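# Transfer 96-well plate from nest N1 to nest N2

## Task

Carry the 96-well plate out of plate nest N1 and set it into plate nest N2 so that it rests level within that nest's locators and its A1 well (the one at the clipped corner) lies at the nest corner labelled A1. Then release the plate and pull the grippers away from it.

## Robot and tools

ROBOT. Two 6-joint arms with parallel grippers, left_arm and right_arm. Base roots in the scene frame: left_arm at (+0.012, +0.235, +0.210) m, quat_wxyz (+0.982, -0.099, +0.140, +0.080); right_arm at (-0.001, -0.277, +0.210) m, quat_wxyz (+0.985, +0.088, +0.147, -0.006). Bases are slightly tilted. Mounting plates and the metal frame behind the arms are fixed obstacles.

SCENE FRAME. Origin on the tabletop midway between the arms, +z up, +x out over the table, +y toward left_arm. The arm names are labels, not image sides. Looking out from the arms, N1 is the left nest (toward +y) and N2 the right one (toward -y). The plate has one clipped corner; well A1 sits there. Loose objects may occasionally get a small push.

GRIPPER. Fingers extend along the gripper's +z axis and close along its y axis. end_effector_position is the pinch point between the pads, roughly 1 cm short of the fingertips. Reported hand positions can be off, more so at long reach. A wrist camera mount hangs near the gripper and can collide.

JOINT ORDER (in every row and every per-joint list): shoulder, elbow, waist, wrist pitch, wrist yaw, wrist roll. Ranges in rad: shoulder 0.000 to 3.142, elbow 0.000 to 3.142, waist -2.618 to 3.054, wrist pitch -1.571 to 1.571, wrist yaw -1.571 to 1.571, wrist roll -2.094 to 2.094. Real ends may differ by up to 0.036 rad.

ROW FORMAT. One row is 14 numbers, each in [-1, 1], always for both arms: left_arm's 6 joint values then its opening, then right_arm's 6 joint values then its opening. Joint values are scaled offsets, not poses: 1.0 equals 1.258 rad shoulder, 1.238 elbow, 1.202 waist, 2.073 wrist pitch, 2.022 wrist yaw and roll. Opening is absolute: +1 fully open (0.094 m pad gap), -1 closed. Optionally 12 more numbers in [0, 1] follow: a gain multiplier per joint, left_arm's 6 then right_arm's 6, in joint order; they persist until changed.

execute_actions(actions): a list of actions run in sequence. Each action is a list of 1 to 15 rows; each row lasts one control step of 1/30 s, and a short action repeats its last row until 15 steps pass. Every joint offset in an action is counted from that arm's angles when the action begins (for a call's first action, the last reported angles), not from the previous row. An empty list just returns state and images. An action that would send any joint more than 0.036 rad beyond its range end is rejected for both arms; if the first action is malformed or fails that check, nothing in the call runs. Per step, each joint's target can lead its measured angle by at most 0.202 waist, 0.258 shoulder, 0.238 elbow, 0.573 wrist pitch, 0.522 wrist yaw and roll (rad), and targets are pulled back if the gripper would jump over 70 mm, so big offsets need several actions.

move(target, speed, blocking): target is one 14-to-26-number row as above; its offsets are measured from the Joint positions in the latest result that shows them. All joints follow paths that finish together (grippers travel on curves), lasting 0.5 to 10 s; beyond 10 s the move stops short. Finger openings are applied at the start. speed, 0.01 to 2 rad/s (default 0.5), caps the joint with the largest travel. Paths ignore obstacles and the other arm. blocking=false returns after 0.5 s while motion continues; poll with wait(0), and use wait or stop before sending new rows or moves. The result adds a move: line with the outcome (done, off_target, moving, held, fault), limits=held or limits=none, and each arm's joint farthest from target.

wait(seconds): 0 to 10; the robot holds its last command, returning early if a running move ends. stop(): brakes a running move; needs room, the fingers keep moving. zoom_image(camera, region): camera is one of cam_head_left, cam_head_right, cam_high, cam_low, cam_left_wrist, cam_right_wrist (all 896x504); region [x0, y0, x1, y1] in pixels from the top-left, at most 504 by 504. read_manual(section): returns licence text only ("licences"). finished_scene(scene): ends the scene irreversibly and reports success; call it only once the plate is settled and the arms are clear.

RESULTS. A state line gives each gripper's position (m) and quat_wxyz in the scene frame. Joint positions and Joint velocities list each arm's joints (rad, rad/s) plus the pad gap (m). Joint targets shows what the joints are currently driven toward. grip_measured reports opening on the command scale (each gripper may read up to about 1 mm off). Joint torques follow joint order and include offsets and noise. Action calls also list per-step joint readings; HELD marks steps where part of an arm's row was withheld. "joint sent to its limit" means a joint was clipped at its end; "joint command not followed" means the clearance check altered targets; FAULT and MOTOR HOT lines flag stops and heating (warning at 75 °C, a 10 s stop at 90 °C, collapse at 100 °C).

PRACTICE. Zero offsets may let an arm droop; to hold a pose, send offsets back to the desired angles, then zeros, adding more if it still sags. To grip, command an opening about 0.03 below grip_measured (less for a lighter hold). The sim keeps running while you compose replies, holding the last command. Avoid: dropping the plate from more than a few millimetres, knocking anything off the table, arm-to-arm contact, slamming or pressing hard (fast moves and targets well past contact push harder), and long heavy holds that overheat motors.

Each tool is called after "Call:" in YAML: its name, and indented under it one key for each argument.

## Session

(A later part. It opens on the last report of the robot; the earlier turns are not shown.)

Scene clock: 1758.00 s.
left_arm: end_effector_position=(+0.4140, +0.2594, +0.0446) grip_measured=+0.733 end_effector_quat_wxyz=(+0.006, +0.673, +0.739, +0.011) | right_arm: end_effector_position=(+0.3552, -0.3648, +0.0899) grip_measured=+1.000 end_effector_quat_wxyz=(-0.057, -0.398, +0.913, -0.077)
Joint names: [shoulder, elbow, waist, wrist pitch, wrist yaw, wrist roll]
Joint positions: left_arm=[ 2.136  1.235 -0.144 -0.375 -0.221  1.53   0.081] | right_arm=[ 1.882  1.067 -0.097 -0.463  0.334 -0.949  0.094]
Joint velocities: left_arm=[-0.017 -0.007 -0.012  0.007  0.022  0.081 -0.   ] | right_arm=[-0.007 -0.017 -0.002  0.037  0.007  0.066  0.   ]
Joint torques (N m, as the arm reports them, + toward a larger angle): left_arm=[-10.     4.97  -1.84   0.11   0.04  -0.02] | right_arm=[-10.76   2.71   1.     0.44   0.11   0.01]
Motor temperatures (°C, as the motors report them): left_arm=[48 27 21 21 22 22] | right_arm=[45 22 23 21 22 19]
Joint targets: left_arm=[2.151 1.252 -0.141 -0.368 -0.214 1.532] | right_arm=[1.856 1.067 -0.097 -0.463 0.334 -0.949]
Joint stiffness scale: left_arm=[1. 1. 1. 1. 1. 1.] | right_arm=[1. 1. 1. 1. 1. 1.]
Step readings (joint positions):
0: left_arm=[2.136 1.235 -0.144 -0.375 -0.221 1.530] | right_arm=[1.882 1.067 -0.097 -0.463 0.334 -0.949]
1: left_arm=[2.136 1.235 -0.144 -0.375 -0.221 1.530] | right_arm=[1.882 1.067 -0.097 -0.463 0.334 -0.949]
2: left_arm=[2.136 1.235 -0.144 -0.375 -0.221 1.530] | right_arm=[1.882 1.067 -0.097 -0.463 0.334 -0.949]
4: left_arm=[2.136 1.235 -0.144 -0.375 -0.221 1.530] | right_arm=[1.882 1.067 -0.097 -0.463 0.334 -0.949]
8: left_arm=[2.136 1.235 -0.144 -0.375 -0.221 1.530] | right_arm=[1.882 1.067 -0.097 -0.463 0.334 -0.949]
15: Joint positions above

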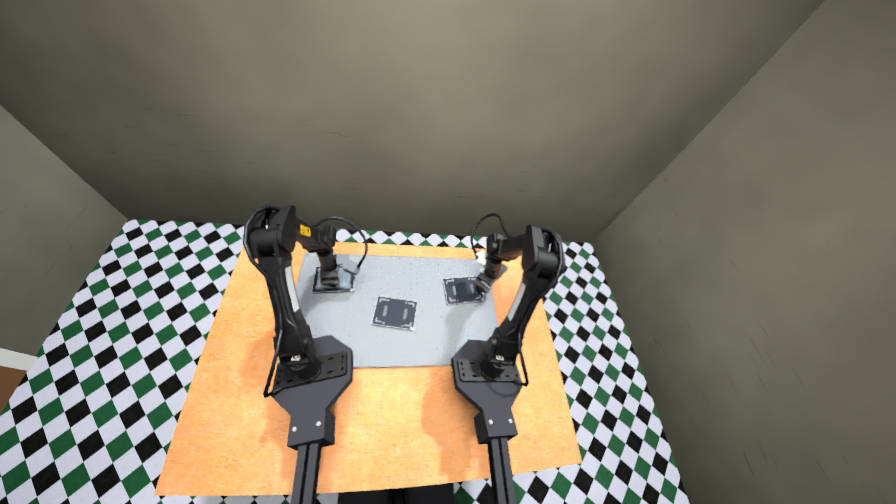

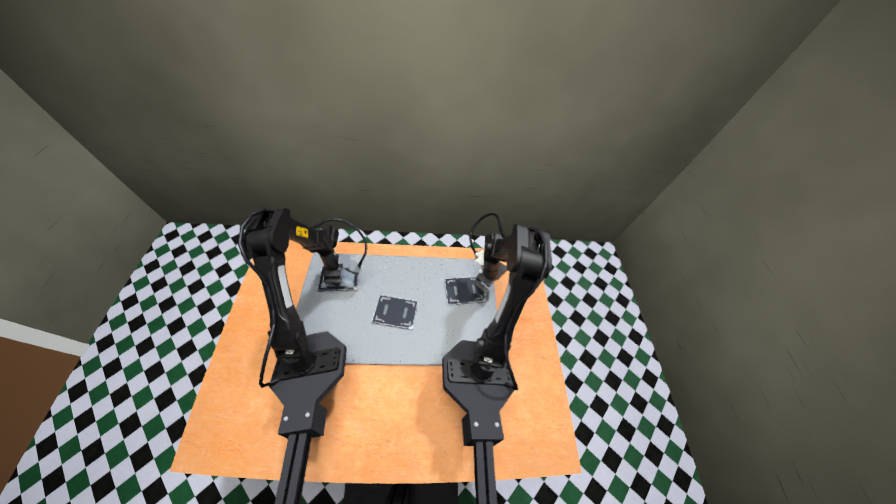

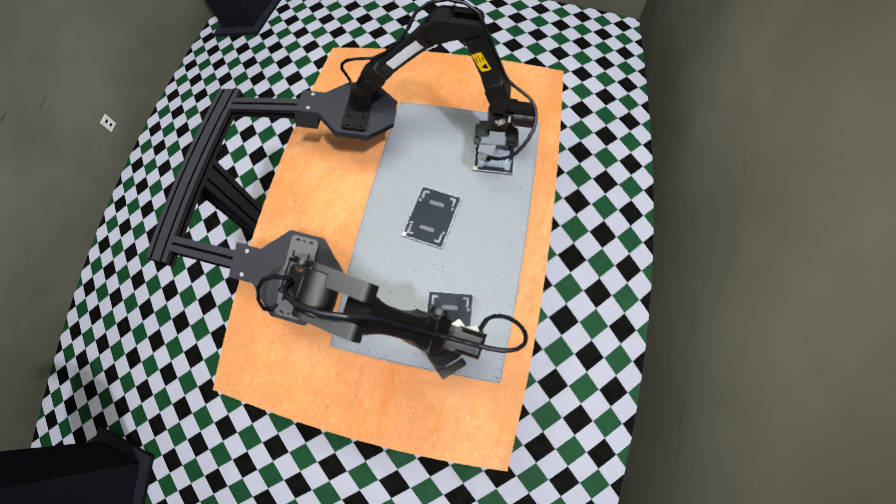

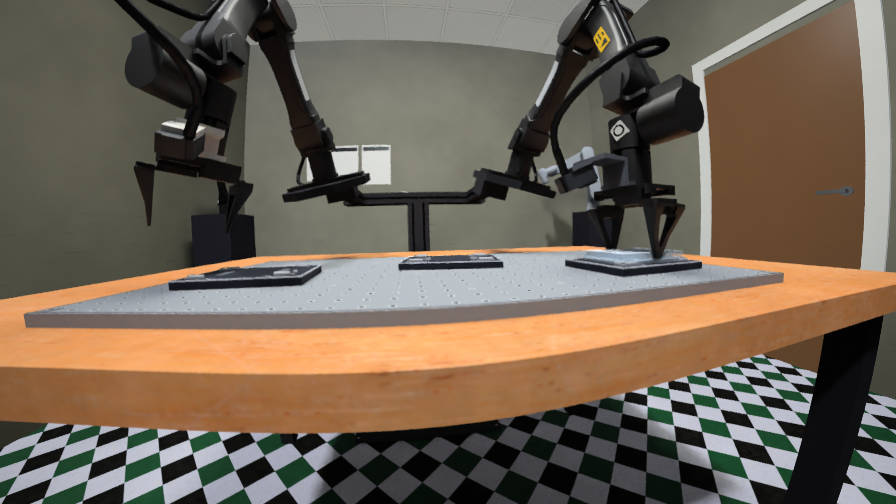

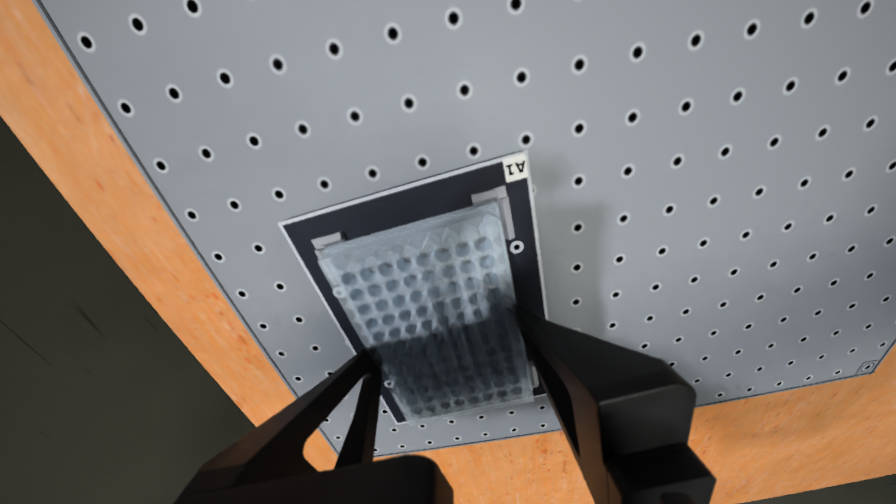

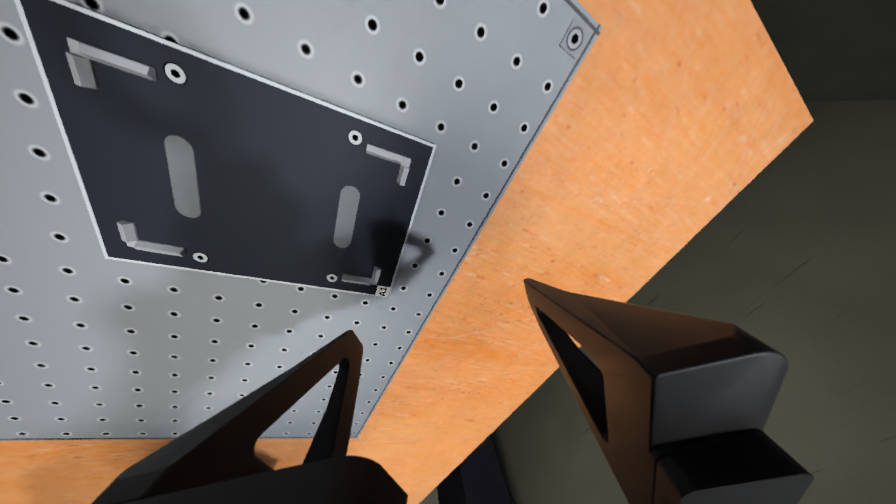

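Call:
execute_actions:
  actions: []

Scene clock: 1777.37 s.
left_arm: end_effector_position=(+0.4140, +0.2594, +0.0446) grip_measured=+0.733 end_effector_quat_wxyz=(+0.006, +0.673, +0.739, +0.011) | right_arm: end_effector_position=(+0.3552, -0.3648, +0.0899) grip_measured=+1.000 end_effector_quat_wxyz=(-0.057, -0.398, +0.913, -0.077)
Joint names: [shoulder, elbow, waist, wrist pitch, wrist yaw, wrist roll]
Joint positions: left_arm=[ 2.136  1.235 -0.144 -0.375 -0.221  1.53   0.081] | right_arm=[ 1.882  1.067 -0.097 -0.463  0.334 -0.949  0.094]
Joint velocities: left_arm=[-0.007 -0.007 -0.002  0.007  0.007 -0.007  0.   ] | right_arm=[ 0.002 -0.012  0.017  0.037  0.007  0.022  0.   ]
Joint torques (N m, as the arm reports them, + toward a larger angle): left_arm=[-10.     4.97  -1.84   0.1    0.04  -0.02] | right_arm=[-10.75   2.73   0.96   0.43   0.11   0.02]
Motor temperatures (°C, as the motors report them): left_arm=[47 27 21 21 22 22] | right_arm=[45 22 23 21 22 19]
Joint targets: left_arm=[2.151 1.252 -0.141 -0.368 -0.214 1.532] | right_arm=[1.856 1.067 -0.097 -0.463 0.334 -0.949]
Joint stiffness scale: left_arm=[1. 1. 1. 1. 1. 1.] | right_arm=[1. 1. 1. 1. 1. 1.]

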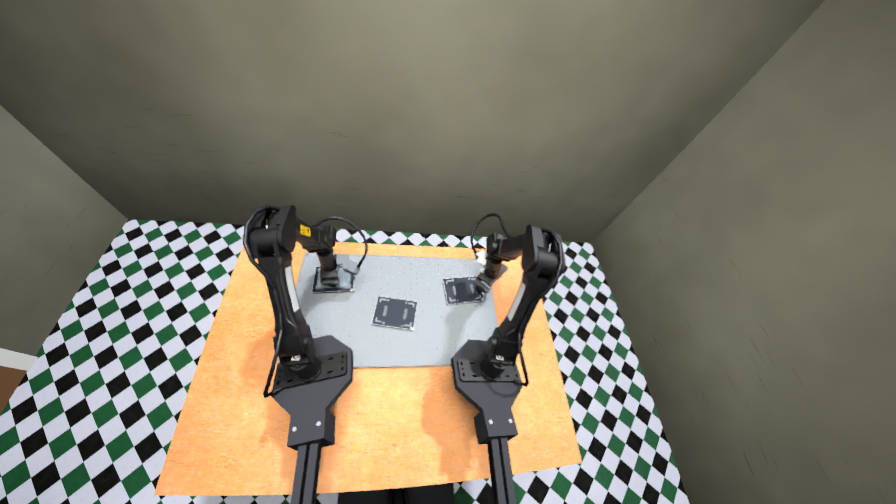

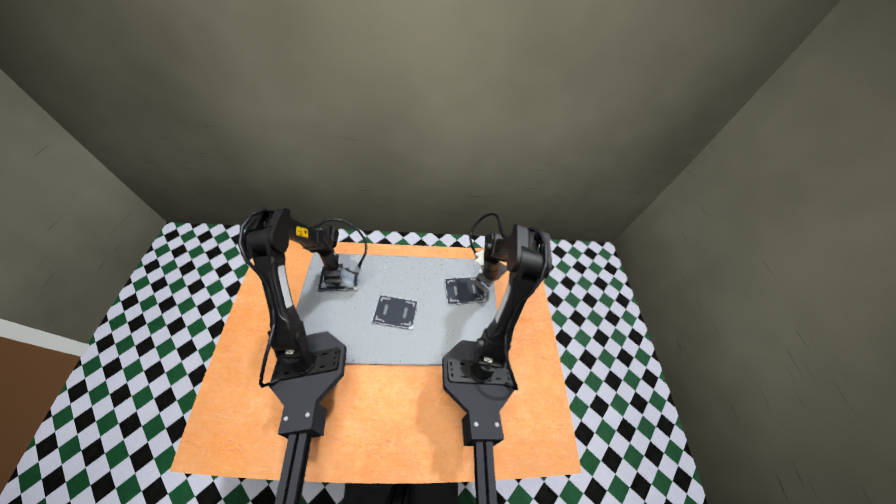

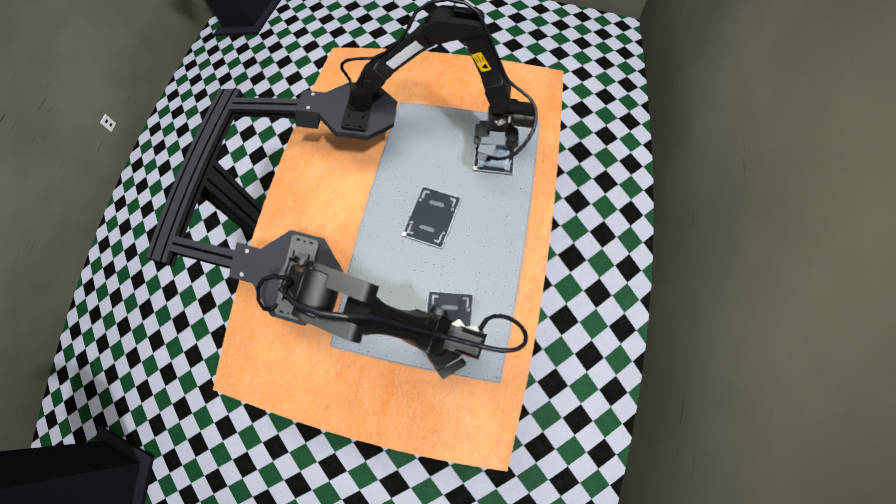

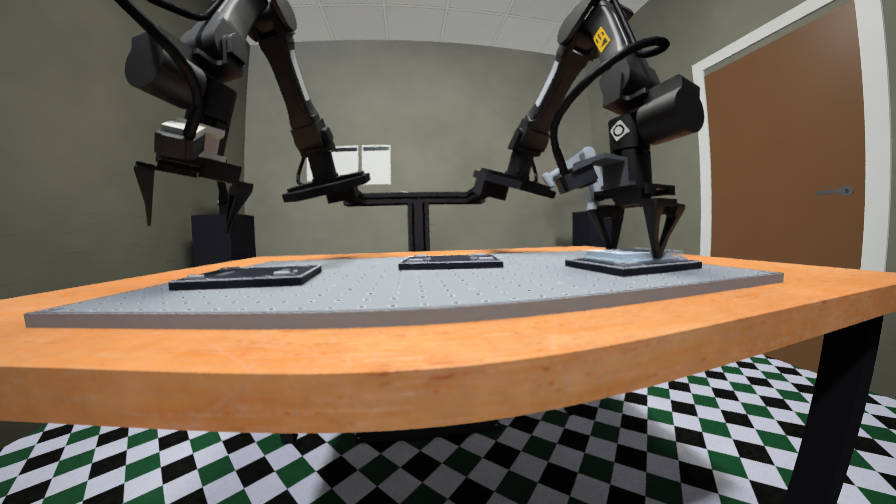

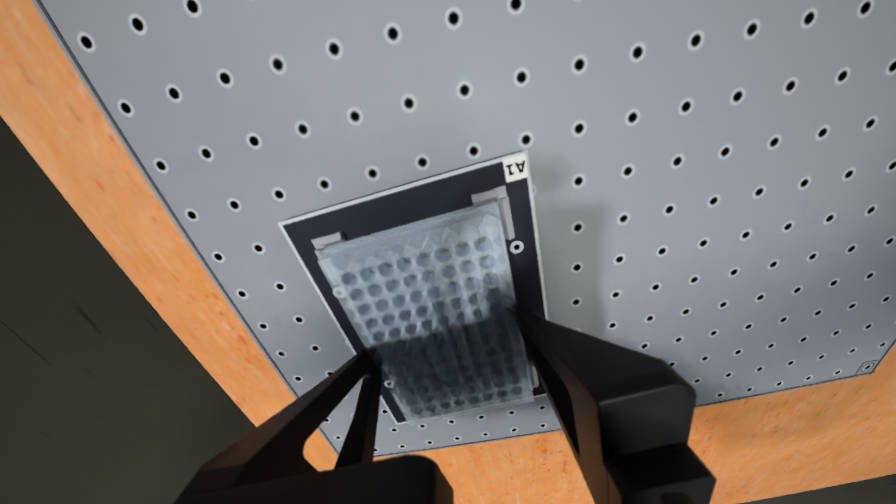

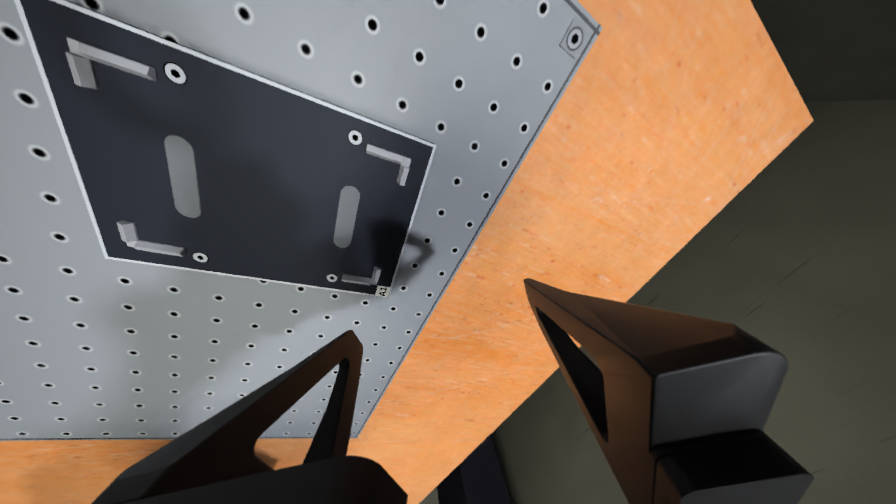

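Call:
execute_actions:
  actions:
    - [[0.0,0.0137,0.0025,0.0034,0.0035,0.001,0.72,-0.02,0,0,0,0,0,1.0]]
    - [[0,0,0,0,0,0,0.75,0,0,0,0,0,0,1.0]]

Scene clock: 1782.03 s.
left_arm: end_effector_position=(+0.4140, +0.2594, +0.0446) grip_measured=+0.754 end_effector_quat_wxyz=(+0.006, +0.673, +0.739, +0.011) | right_arm: end_effector_position=(+0.3552, -0.3648, +0.0899) grip_measured=+1.000 end_effector_quat_wxyz=(-0.057, -0.398, +0.913, -0.077)
Joint names: [shoulder, elbow, waist, wrist pitch, wrist yaw, wrist roll]
Joint positions: left_arm=[ 2.136  1.235 -0.144 -0.375 -0.221  1.53   0.082] | right_arm=[ 1.882  1.067 -0.097 -0.463  0.334 -0.949  0.094]
Joint velocities: left_arm=[ 0.002  0.002 -0.007  0.022  0.022 -0.022  0.   ] | right_arm=[-0.007 -0.002  0.002  0.022 -0.066  0.022  0.   ]
Joint torques (N m, as the arm reports them, + toward a larger angle): left_arm=[-11.25   3.61  -2.13   0.05  -0.03  -0.04] | right_arm=[-8.84  2.73  0.98  0.43  0.11  0.01]
Motor temperatures (°C, as the motors report them): left_arm=[47 27 21 21 22 22] | right_arm=[45 22 23 21 22 19]
Joint targets: left_arm=[2.136 1.235 -0.144 -0.375 -0.221 1.530] | right_arm=[1.882 1.067 -0.097 -0.463 0.334 -0.949]
Joint stiffness scale: left_arm=[1. 1. 1. 1. 1. 1.] | right_arm=[1. 1. 1. 1. 1. 1.]
Step readings (joint positions; steps 1 to 15: 1st action; 16 to 30: 2nd action):
0: left_arm=[2.136 1.235 -0.144 -0.375 -0.221 1.530] | right_arm=[1.882 1.067 -0.097 -0.463 0.334 -0.949]
1: left_arm=[2.136 1.235 -0.144 -0.375 -0.221 1.530] | right_arm=[1.882 1.067 -0.097 -0.463 0.334 -0.949]
2: left_arm=[2.136 1.235 -0.144 -0.375 -0.221 1.530] | right_arm=[1.882 1.067 -0.097 -0.463 0.334 -0.949]
4: left_arm=[2.136 1.235 -0.144 -0.375 -0.221 1.530] | right_arm=[1.882 1.067 -0.097 -0.463 0.334 -0.949]
8: left_arm=[2.136 1.235 -0.144 -0.375 -0.221 1.530] | right_arm=[1.882 1.067 -0.097 -0.463 0.334 -0.949]
15: left_arm=[2.136 1.235 -0.144 -0.375 -0.221 1.530] | right_arm=[1.882 1.067 -0.097 -0.463 0.334 -0.949]
16: left_arm=[2.136 1.235 -0.144 -0.375 -0.221 1.530] | right_arm=[1.882 1.067 -0.097 -0.463 0.334 -0.949]
17: left_arm=[2.136 1.235 -0.144 -0.375 -0.221 1.530] | right_arm=[1.882 1.067 -0.097 -0.463 0.334 -0.949]
19: left_arm=[2.136 1.235 -0.144 -0.375 -0.221 1.530] | right_arm=[1.882 1.067 -0.097 -0.463 0.334 -0.949]
23: left_arm=[2.136 1.235 -0.144 -0.375 -0.221 1.530] | right_arm=[1.882 1.067 -0.097 -0.463 0.334 -0.949]
30: Joint positions above

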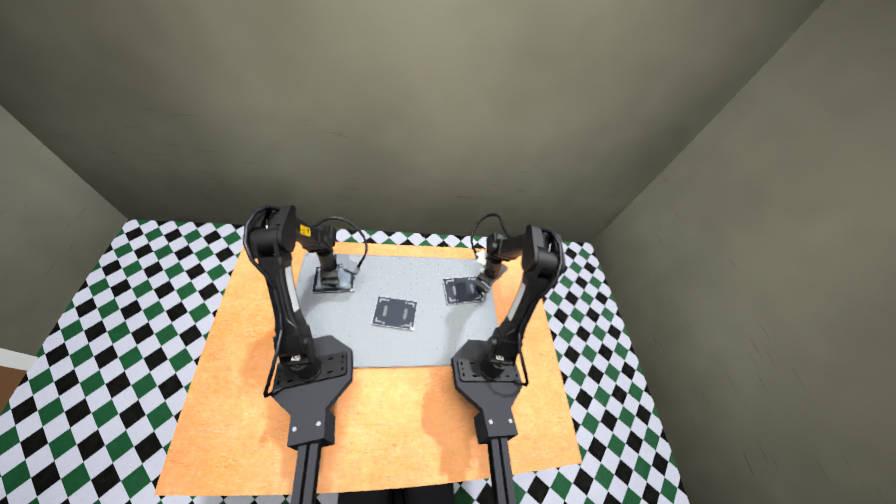

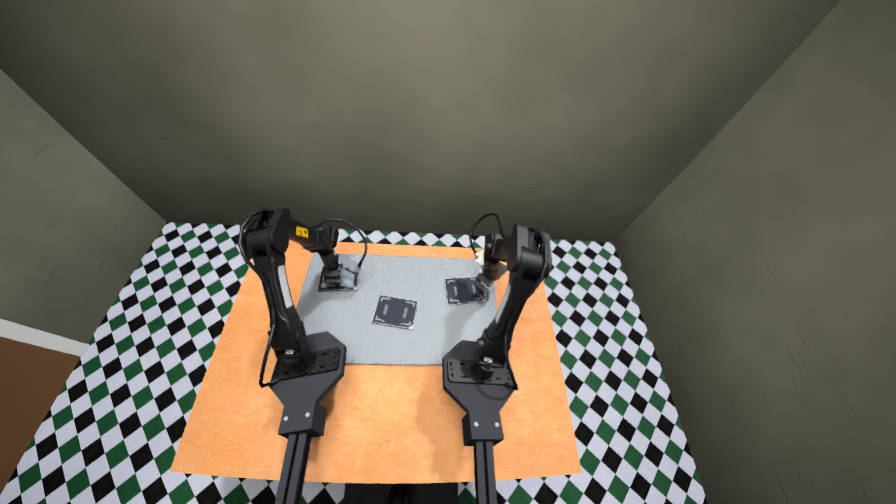

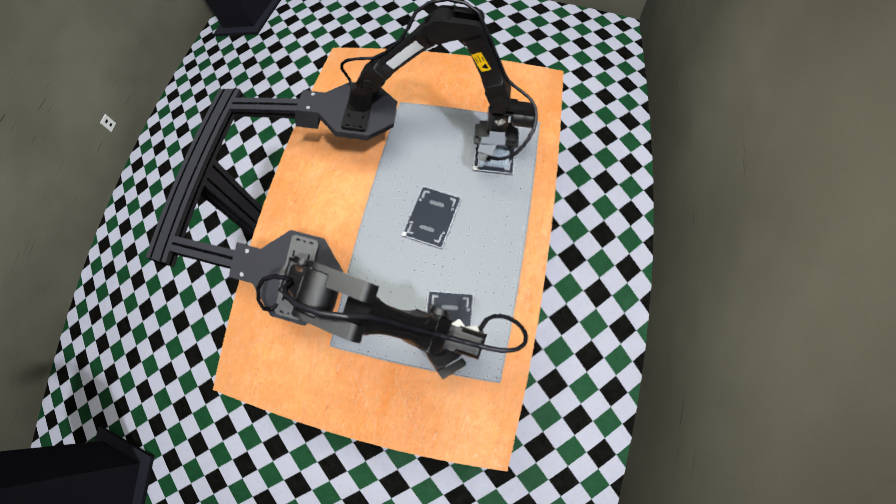

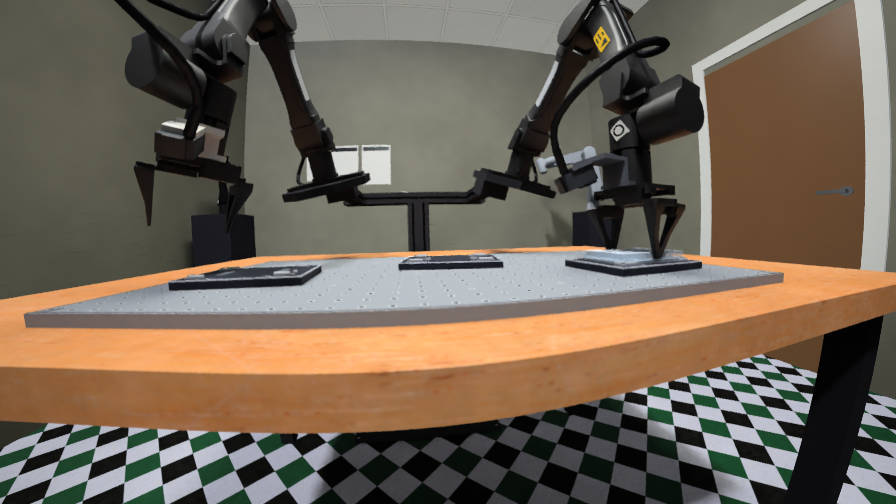

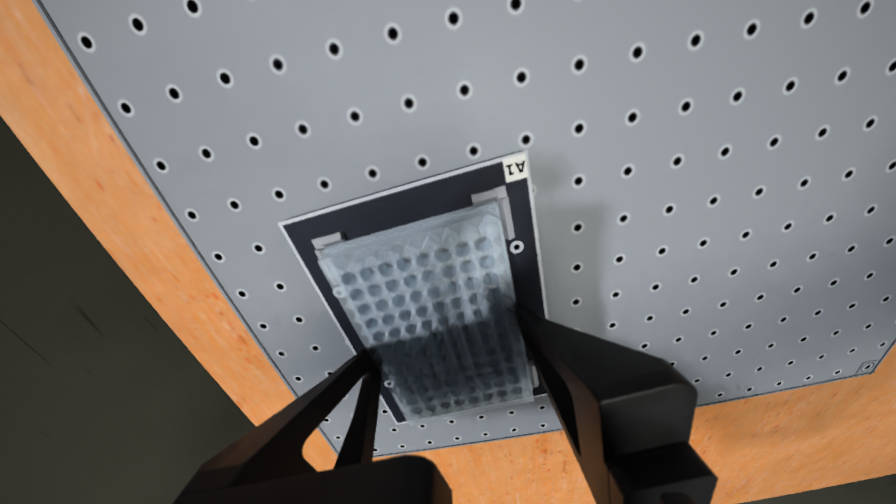

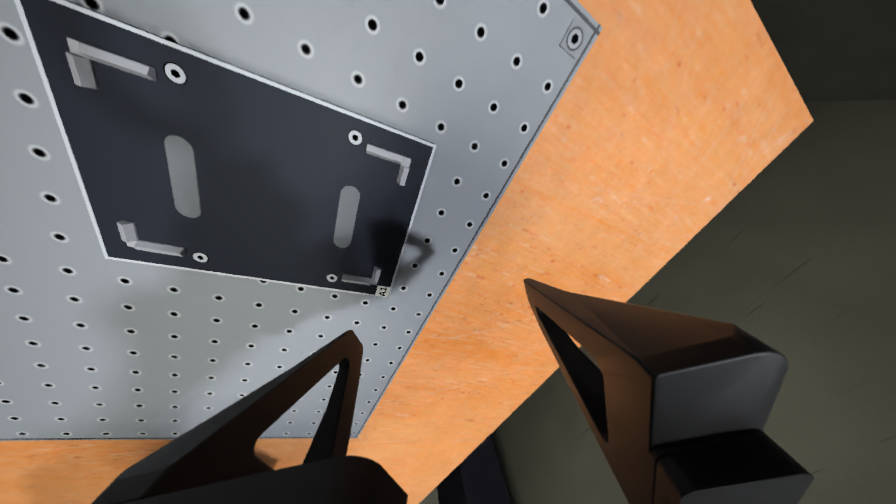

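Call:
execute_actions:
  actions:
    - [[0.0,0.0,0,0,0,0,0.80,0,0,0,0,0,0,1.0]]
    - [[0,0,0,0,0,0,0.85,0,0,0,0,0,0,1.0]]

Call:
zoom_image:
  camera: "cam_left_wrist"
  region: [260,140,580,430]

Call:
zoom_image:
  camera: "cam_low"
  region: [555,215,725,290]

Scene clock: 1786.90 s.
left_arm: end_effector_position=(+0.4145, +0.2594, +0.0446) grip_measured=+0.847 end_effector_quat_wxyz=(+0.006, +0.673, +0.739, +0.012) | right_arm: end_effector_position=(+0.3552, -0.3648, +0.0899) grip_measured=+1.000 end_effector_quat_wxyz=(-0.057, -0.398, +0.913, -0.077)
Joint names: [shoulder, elbow, waist, wrist pitch, wrist yaw, wrist roll]
Joint positions: left_arm=[ 2.136  1.235 -0.144 -0.373 -0.221  1.53   0.087] | right_arm=[ 1.882  1.067 -0.097 -0.463  0.334 -0.949  0.094]
Joint velocities: left_arm=[ 0.007 -0.012 -0.007 -0.066  0.051  0.051 -0.001] | right_arm=[ 0.002  0.002 -0.002  0.037 -0.081 -0.037  0.   ]
Joint torques (N m, as the arm reports them, + toward a larger angle): left_arm=[-11.25   3.61  -2.12   0.03  -0.03  -0.04] | right_arm=[-8.85  2.76  0.93  0.45  0.11  0.02]
Motor temperatures (°C, as the motors report them): left_arm=[47 26 21 21 22 22] | right_arm=[44 22 23 21 22 19]
Joint targets: left_arm=[2.136 1.235 -0.144 -0.375 -0.221 1.530] | right_arm=[1.882 1.067 -0.097 -0.463 0.334 -0.949]
Joint stiffness scale: left_arm=[1. 1. 1. 1. 1. 1.] | right_arm=[1. 1. 1. 1. 1. 1.]
Step readings (joint positions; steps 1 to 15: 1st action; 16 to 30: 2nd action):
0: left_arm=[2.136 1.235 -0.144 -0.375 -0.221 1.530] | right_arm=[1.882 1.067 -0.097 -0.463 0.334 -0.949]
1: left_arm=[2.136 1.235 -0.144 -0.375 -0.221 1.530] | right_arm=[1.882 1.067 -0.097 -0.463 0.334 -0.949]
2: left_arm=[2.136 1.235 -0.144 -0.375 -0.221 1.530] | right_arm=[1.882 1.067 -0.097 -0.463 0.334 -0.949]
4: left_arm=[2.136 1.235 -0.144 -0.375 -0.221 1.530] | right_arm=[1.882 1.067 -0.097 -0.463 0.334 -0.949]
8: left_arm=[2.136 1.235 -0.144 -0.375 -0.221 1.530] | right_arm=[1.882 1.067 -0.097 -0.463 0.334 -0.949]
15: left_arm=[2.136 1.235 -0.144 -0.375 -0.221 1.530] | right_arm=[1.882 1.067 -0.097 -0.463 0.334 -0.949]
16: left_arm=[2.136 1.235 -0.144 -0.375 -0.221 1.530] | right_arm=[1.882 1.067 -0.097 -0.463 0.334 -0.949]
17: left_arm=[2.136 1.235 -0.144 -0.373 -0.221 1.530] | right_arm=[1.882 1.067 -0.097 -0.463 0.334 -0.949]
19: left_arm=[2.136 1.235 -0.144 -0.373 -0.221 1.530] | right_arm=[1.882 1.067 -0.097 -0.463 0.334 -0.949]
23: left_arm=[2.136 1.235 -0.144 -0.373 -0.221 1.530] | right_arm=[1.882 1.067 -0.097 -0.463 0.334 -0.949]
30: Joint positions above

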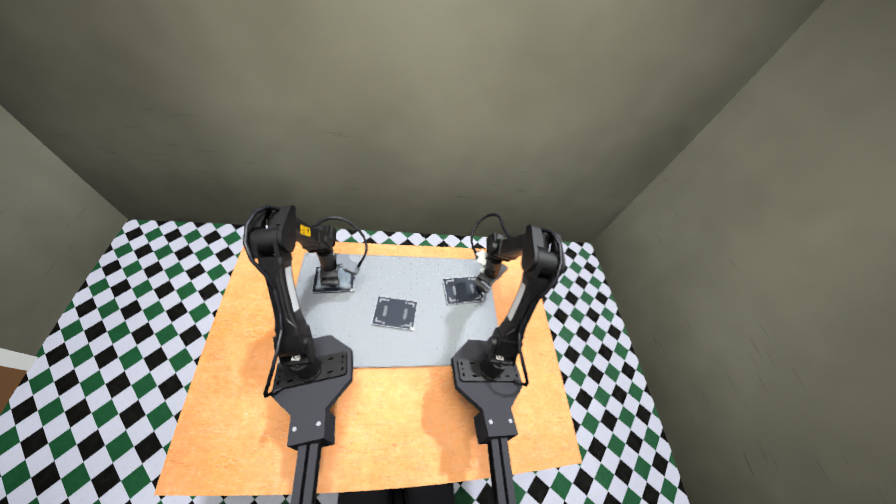

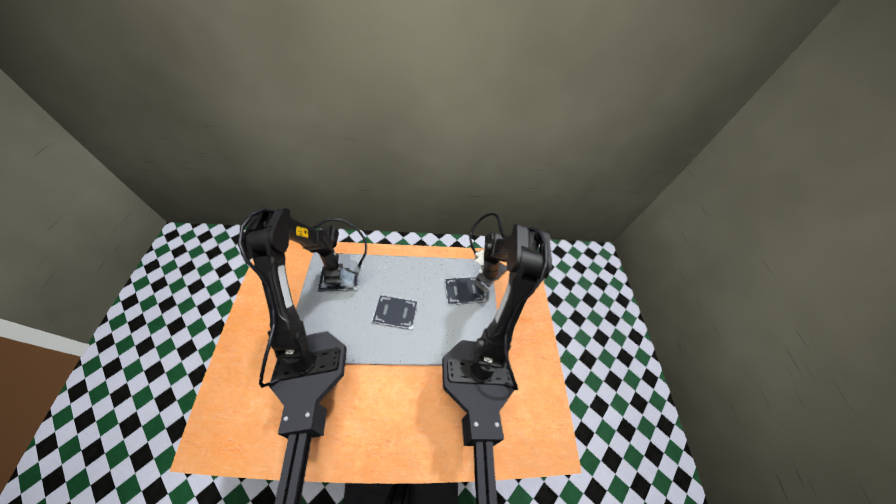

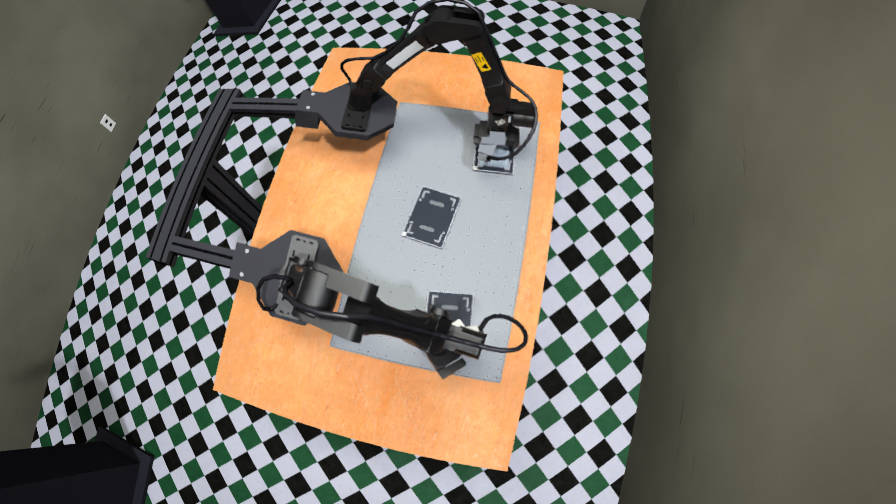

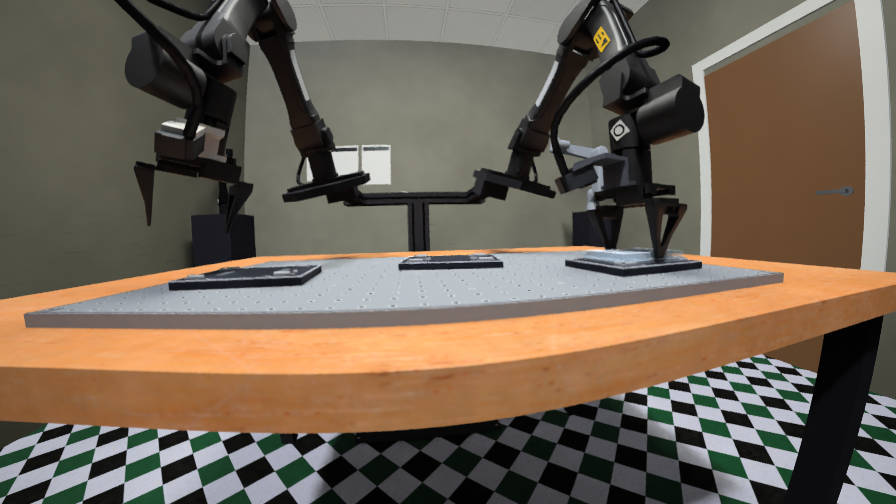

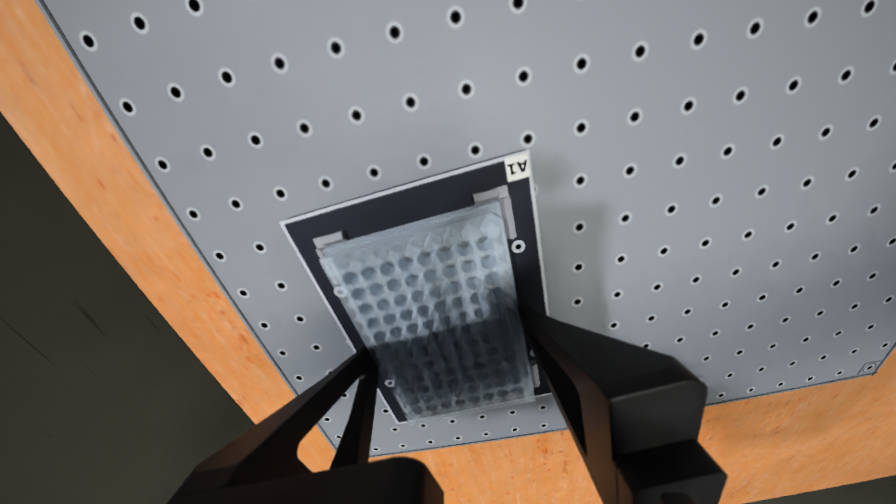

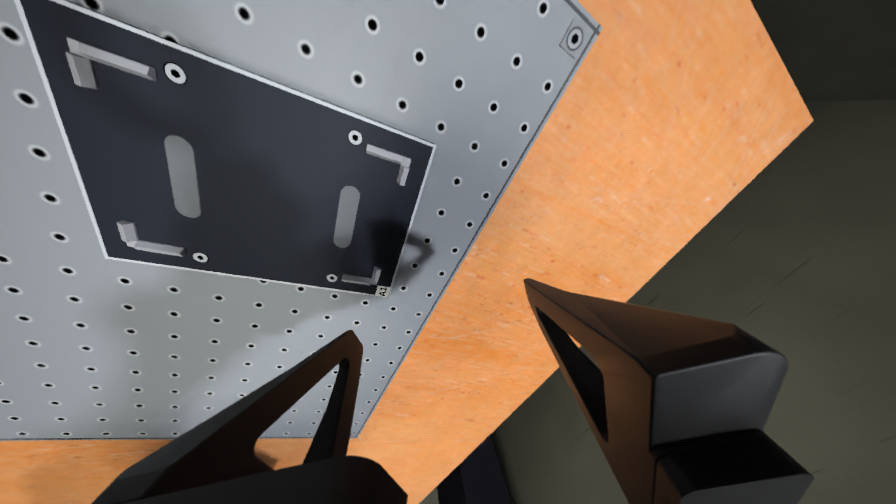

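Region (260, 140, 580, 430) of cam_left_wrist's 896x504 image, scaled by 1.575, with more detail than that image has; it fills the top 457 rows of this view, and the rest is white.

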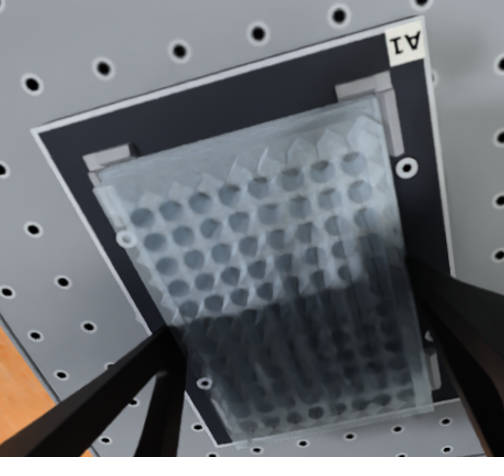

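Region (555, 215, 725, 290) of cam_low's 896x504 image, scaled by 2.965, with more detail than that image has; it fills the top 222 rows of this view, and the rest is white.

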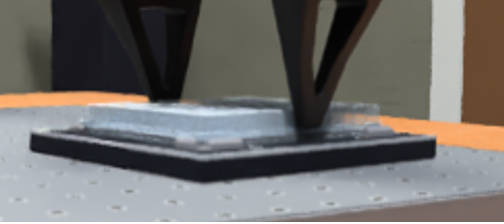

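Call:
move:
  target: [-0.06,0.0137,0,-0.0365,0,0,1.0,0,0,0,0,0,0,1.0]
  speed: 0.12

Scene clock: 1795.10 s.
left_arm: end_effector_position=(+0.4145, +0.2633, +0.0627) grip_measured=+1.000 end_effector_quat_wxyz=(+0.005, +0.673, +0.739, +0.011) | right_arm: end_effector_position=(+0.3552, -0.3648, +0.0899) grip_measured=+1.000 end_effector_quat_wxyz=(-0.057, -0.398, +0.913, -0.077)
Joint names: [shoulder, elbow, waist, wrist pitch, wrist yaw, wrist roll]
Joint positions: left_arm=[ 2.082  1.235 -0.144 -0.429 -0.221  1.53   0.094] | right_arm=[ 1.882  1.067 -0.097 -0.463  0.334 -0.949  0.094]
Joint velocities: left_arm=[ 0.017 -0.002  0.007 -0.037  0.022 -0.066  0.   ] | right_arm=[-0.007 -0.007  0.002 -0.007 -0.066 -0.037  0.   ]
Joint torques (N m, as the arm reports them, + toward a larger angle): left_arm=[-12.97   5.19  -2.07  -0.16  -0.03  -0.04] | right_arm=[-8.86  2.75  0.95  0.44  0.12  0.03]
Motor temperatures (°C, as the motors report them): left_arm=[48 26 21 21 22 22] | right_arm=[43 22 23 21 22 19]
Joint targets: left_arm=[2.060 1.252 -0.144 -0.448 -0.221 1.530] | right_arm=[1.882 1.067 -0.097 -0.463 0.334 -0.949]
Joint stiffness scale: left_arm=[1. 1. 1. 1. 1. 1.] | right_arm=[1. 1. 1. 1. 1. 1.]
move: off_target (left_arm); limits=none; left_arm: farthest joint: the shoulder, 0.022 radians from its target (0.075 radians at the start); right_arm: farthest joint: the waist, 0.000 radians from its target (0.000 radians at the start)

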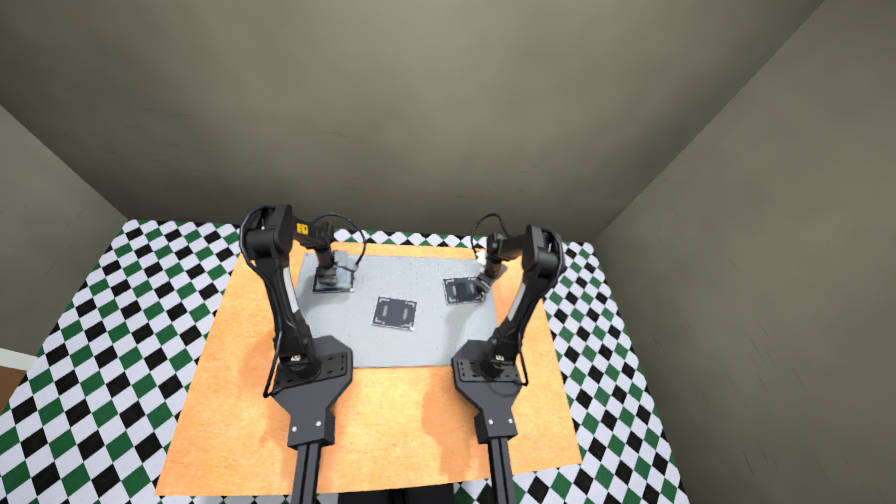

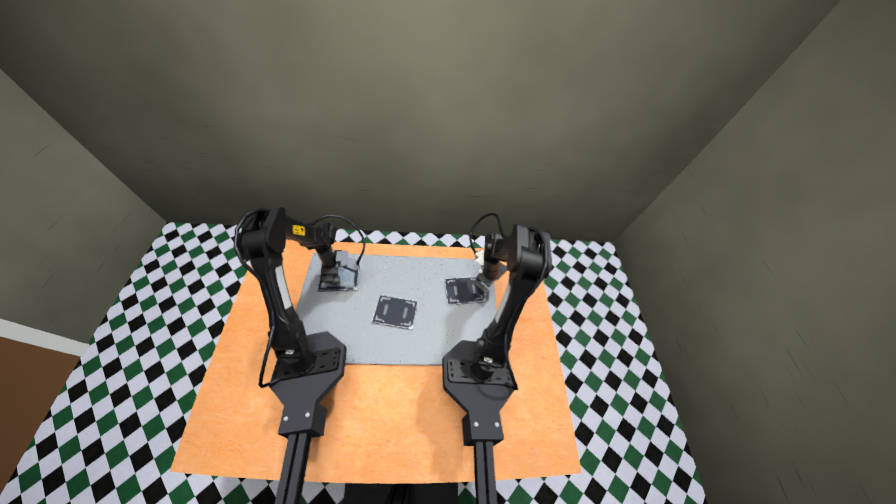

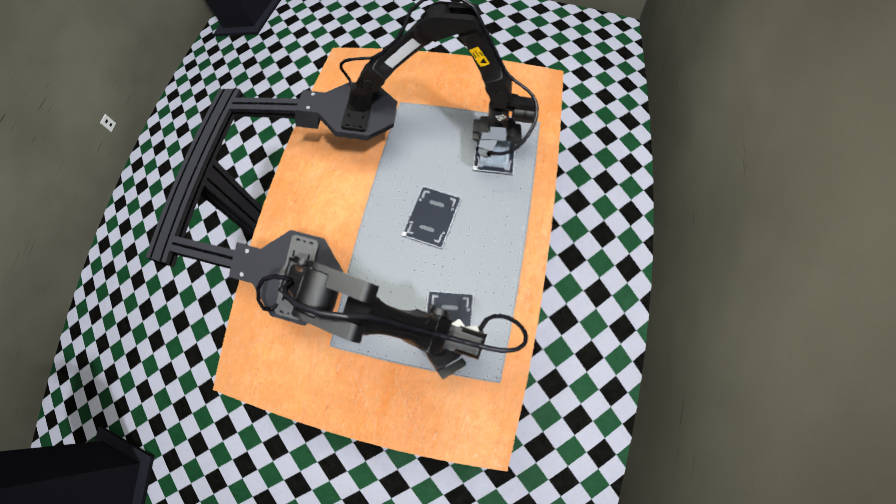

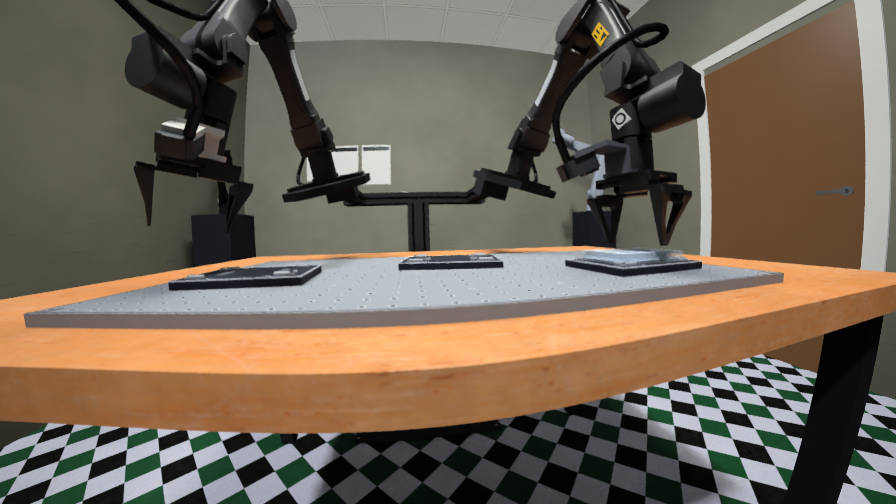

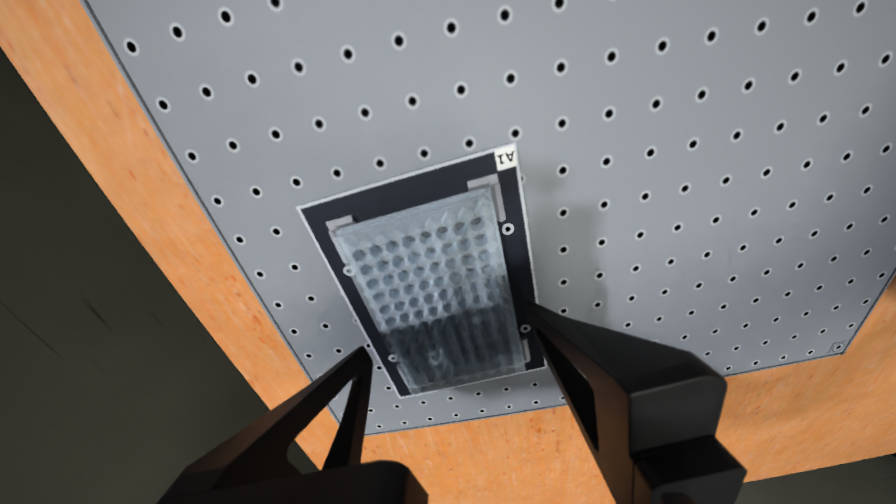

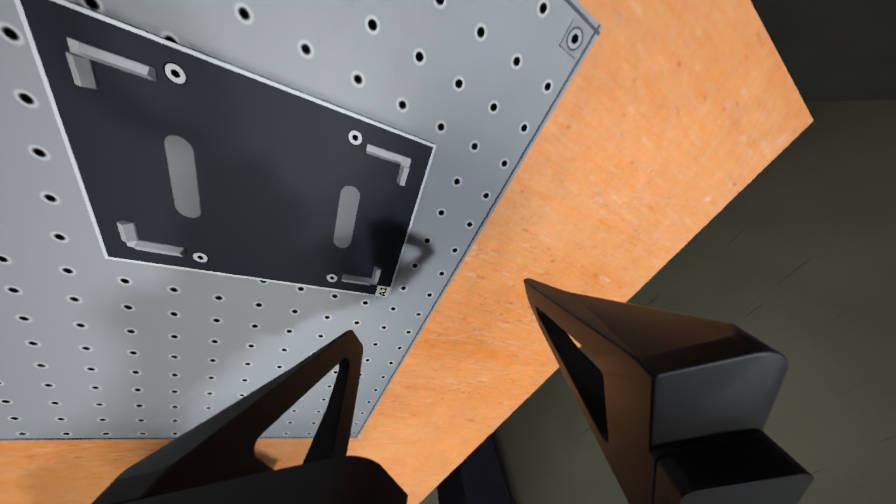

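Call:
zoom_image:
  camera: "cam_low"
  region: [555,225,725,290]

Call:
zoom_image:
  camera: "cam_left_wrist"
  region: [280,130,570,410]

Region (555, 225, 725, 290) of cam_low's 896x504 image, scaled by 2.965, with more detail than that image has; it fills the top 193 rows of this view, and the rest is white.

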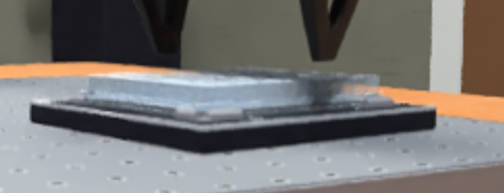

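Region (280, 130, 570, 410) of cam_left_wrist's 896x504 image, scaled by 1.738, with more detail than that image has; it fills the top 487 rows of this view, and the rest is white.

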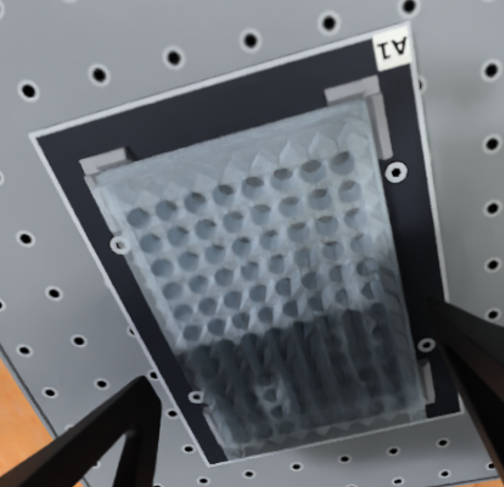

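Call:
zoom_image:
  camera: "cam_low"
  region: [575,240,645,280]

Call:
zoom_image:
  camera: "cam_low"
  region: [630,240,710,280]

Region (575, 240, 645, 280) of cam_low's 896x504 image, scaled by 7.200, with more detail than that image has; it fills the top 288 rows of this view, and the rest is white.

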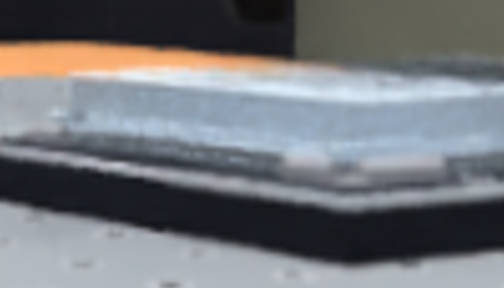

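Region (630, 240, 710, 280) of cam_low's 896x504 image, scaled by 6.300, with more detail than that image has.

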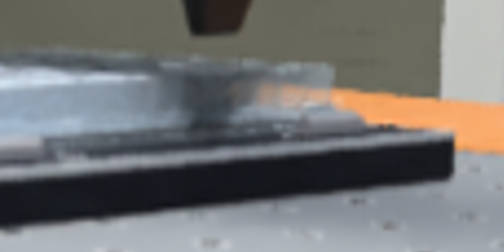

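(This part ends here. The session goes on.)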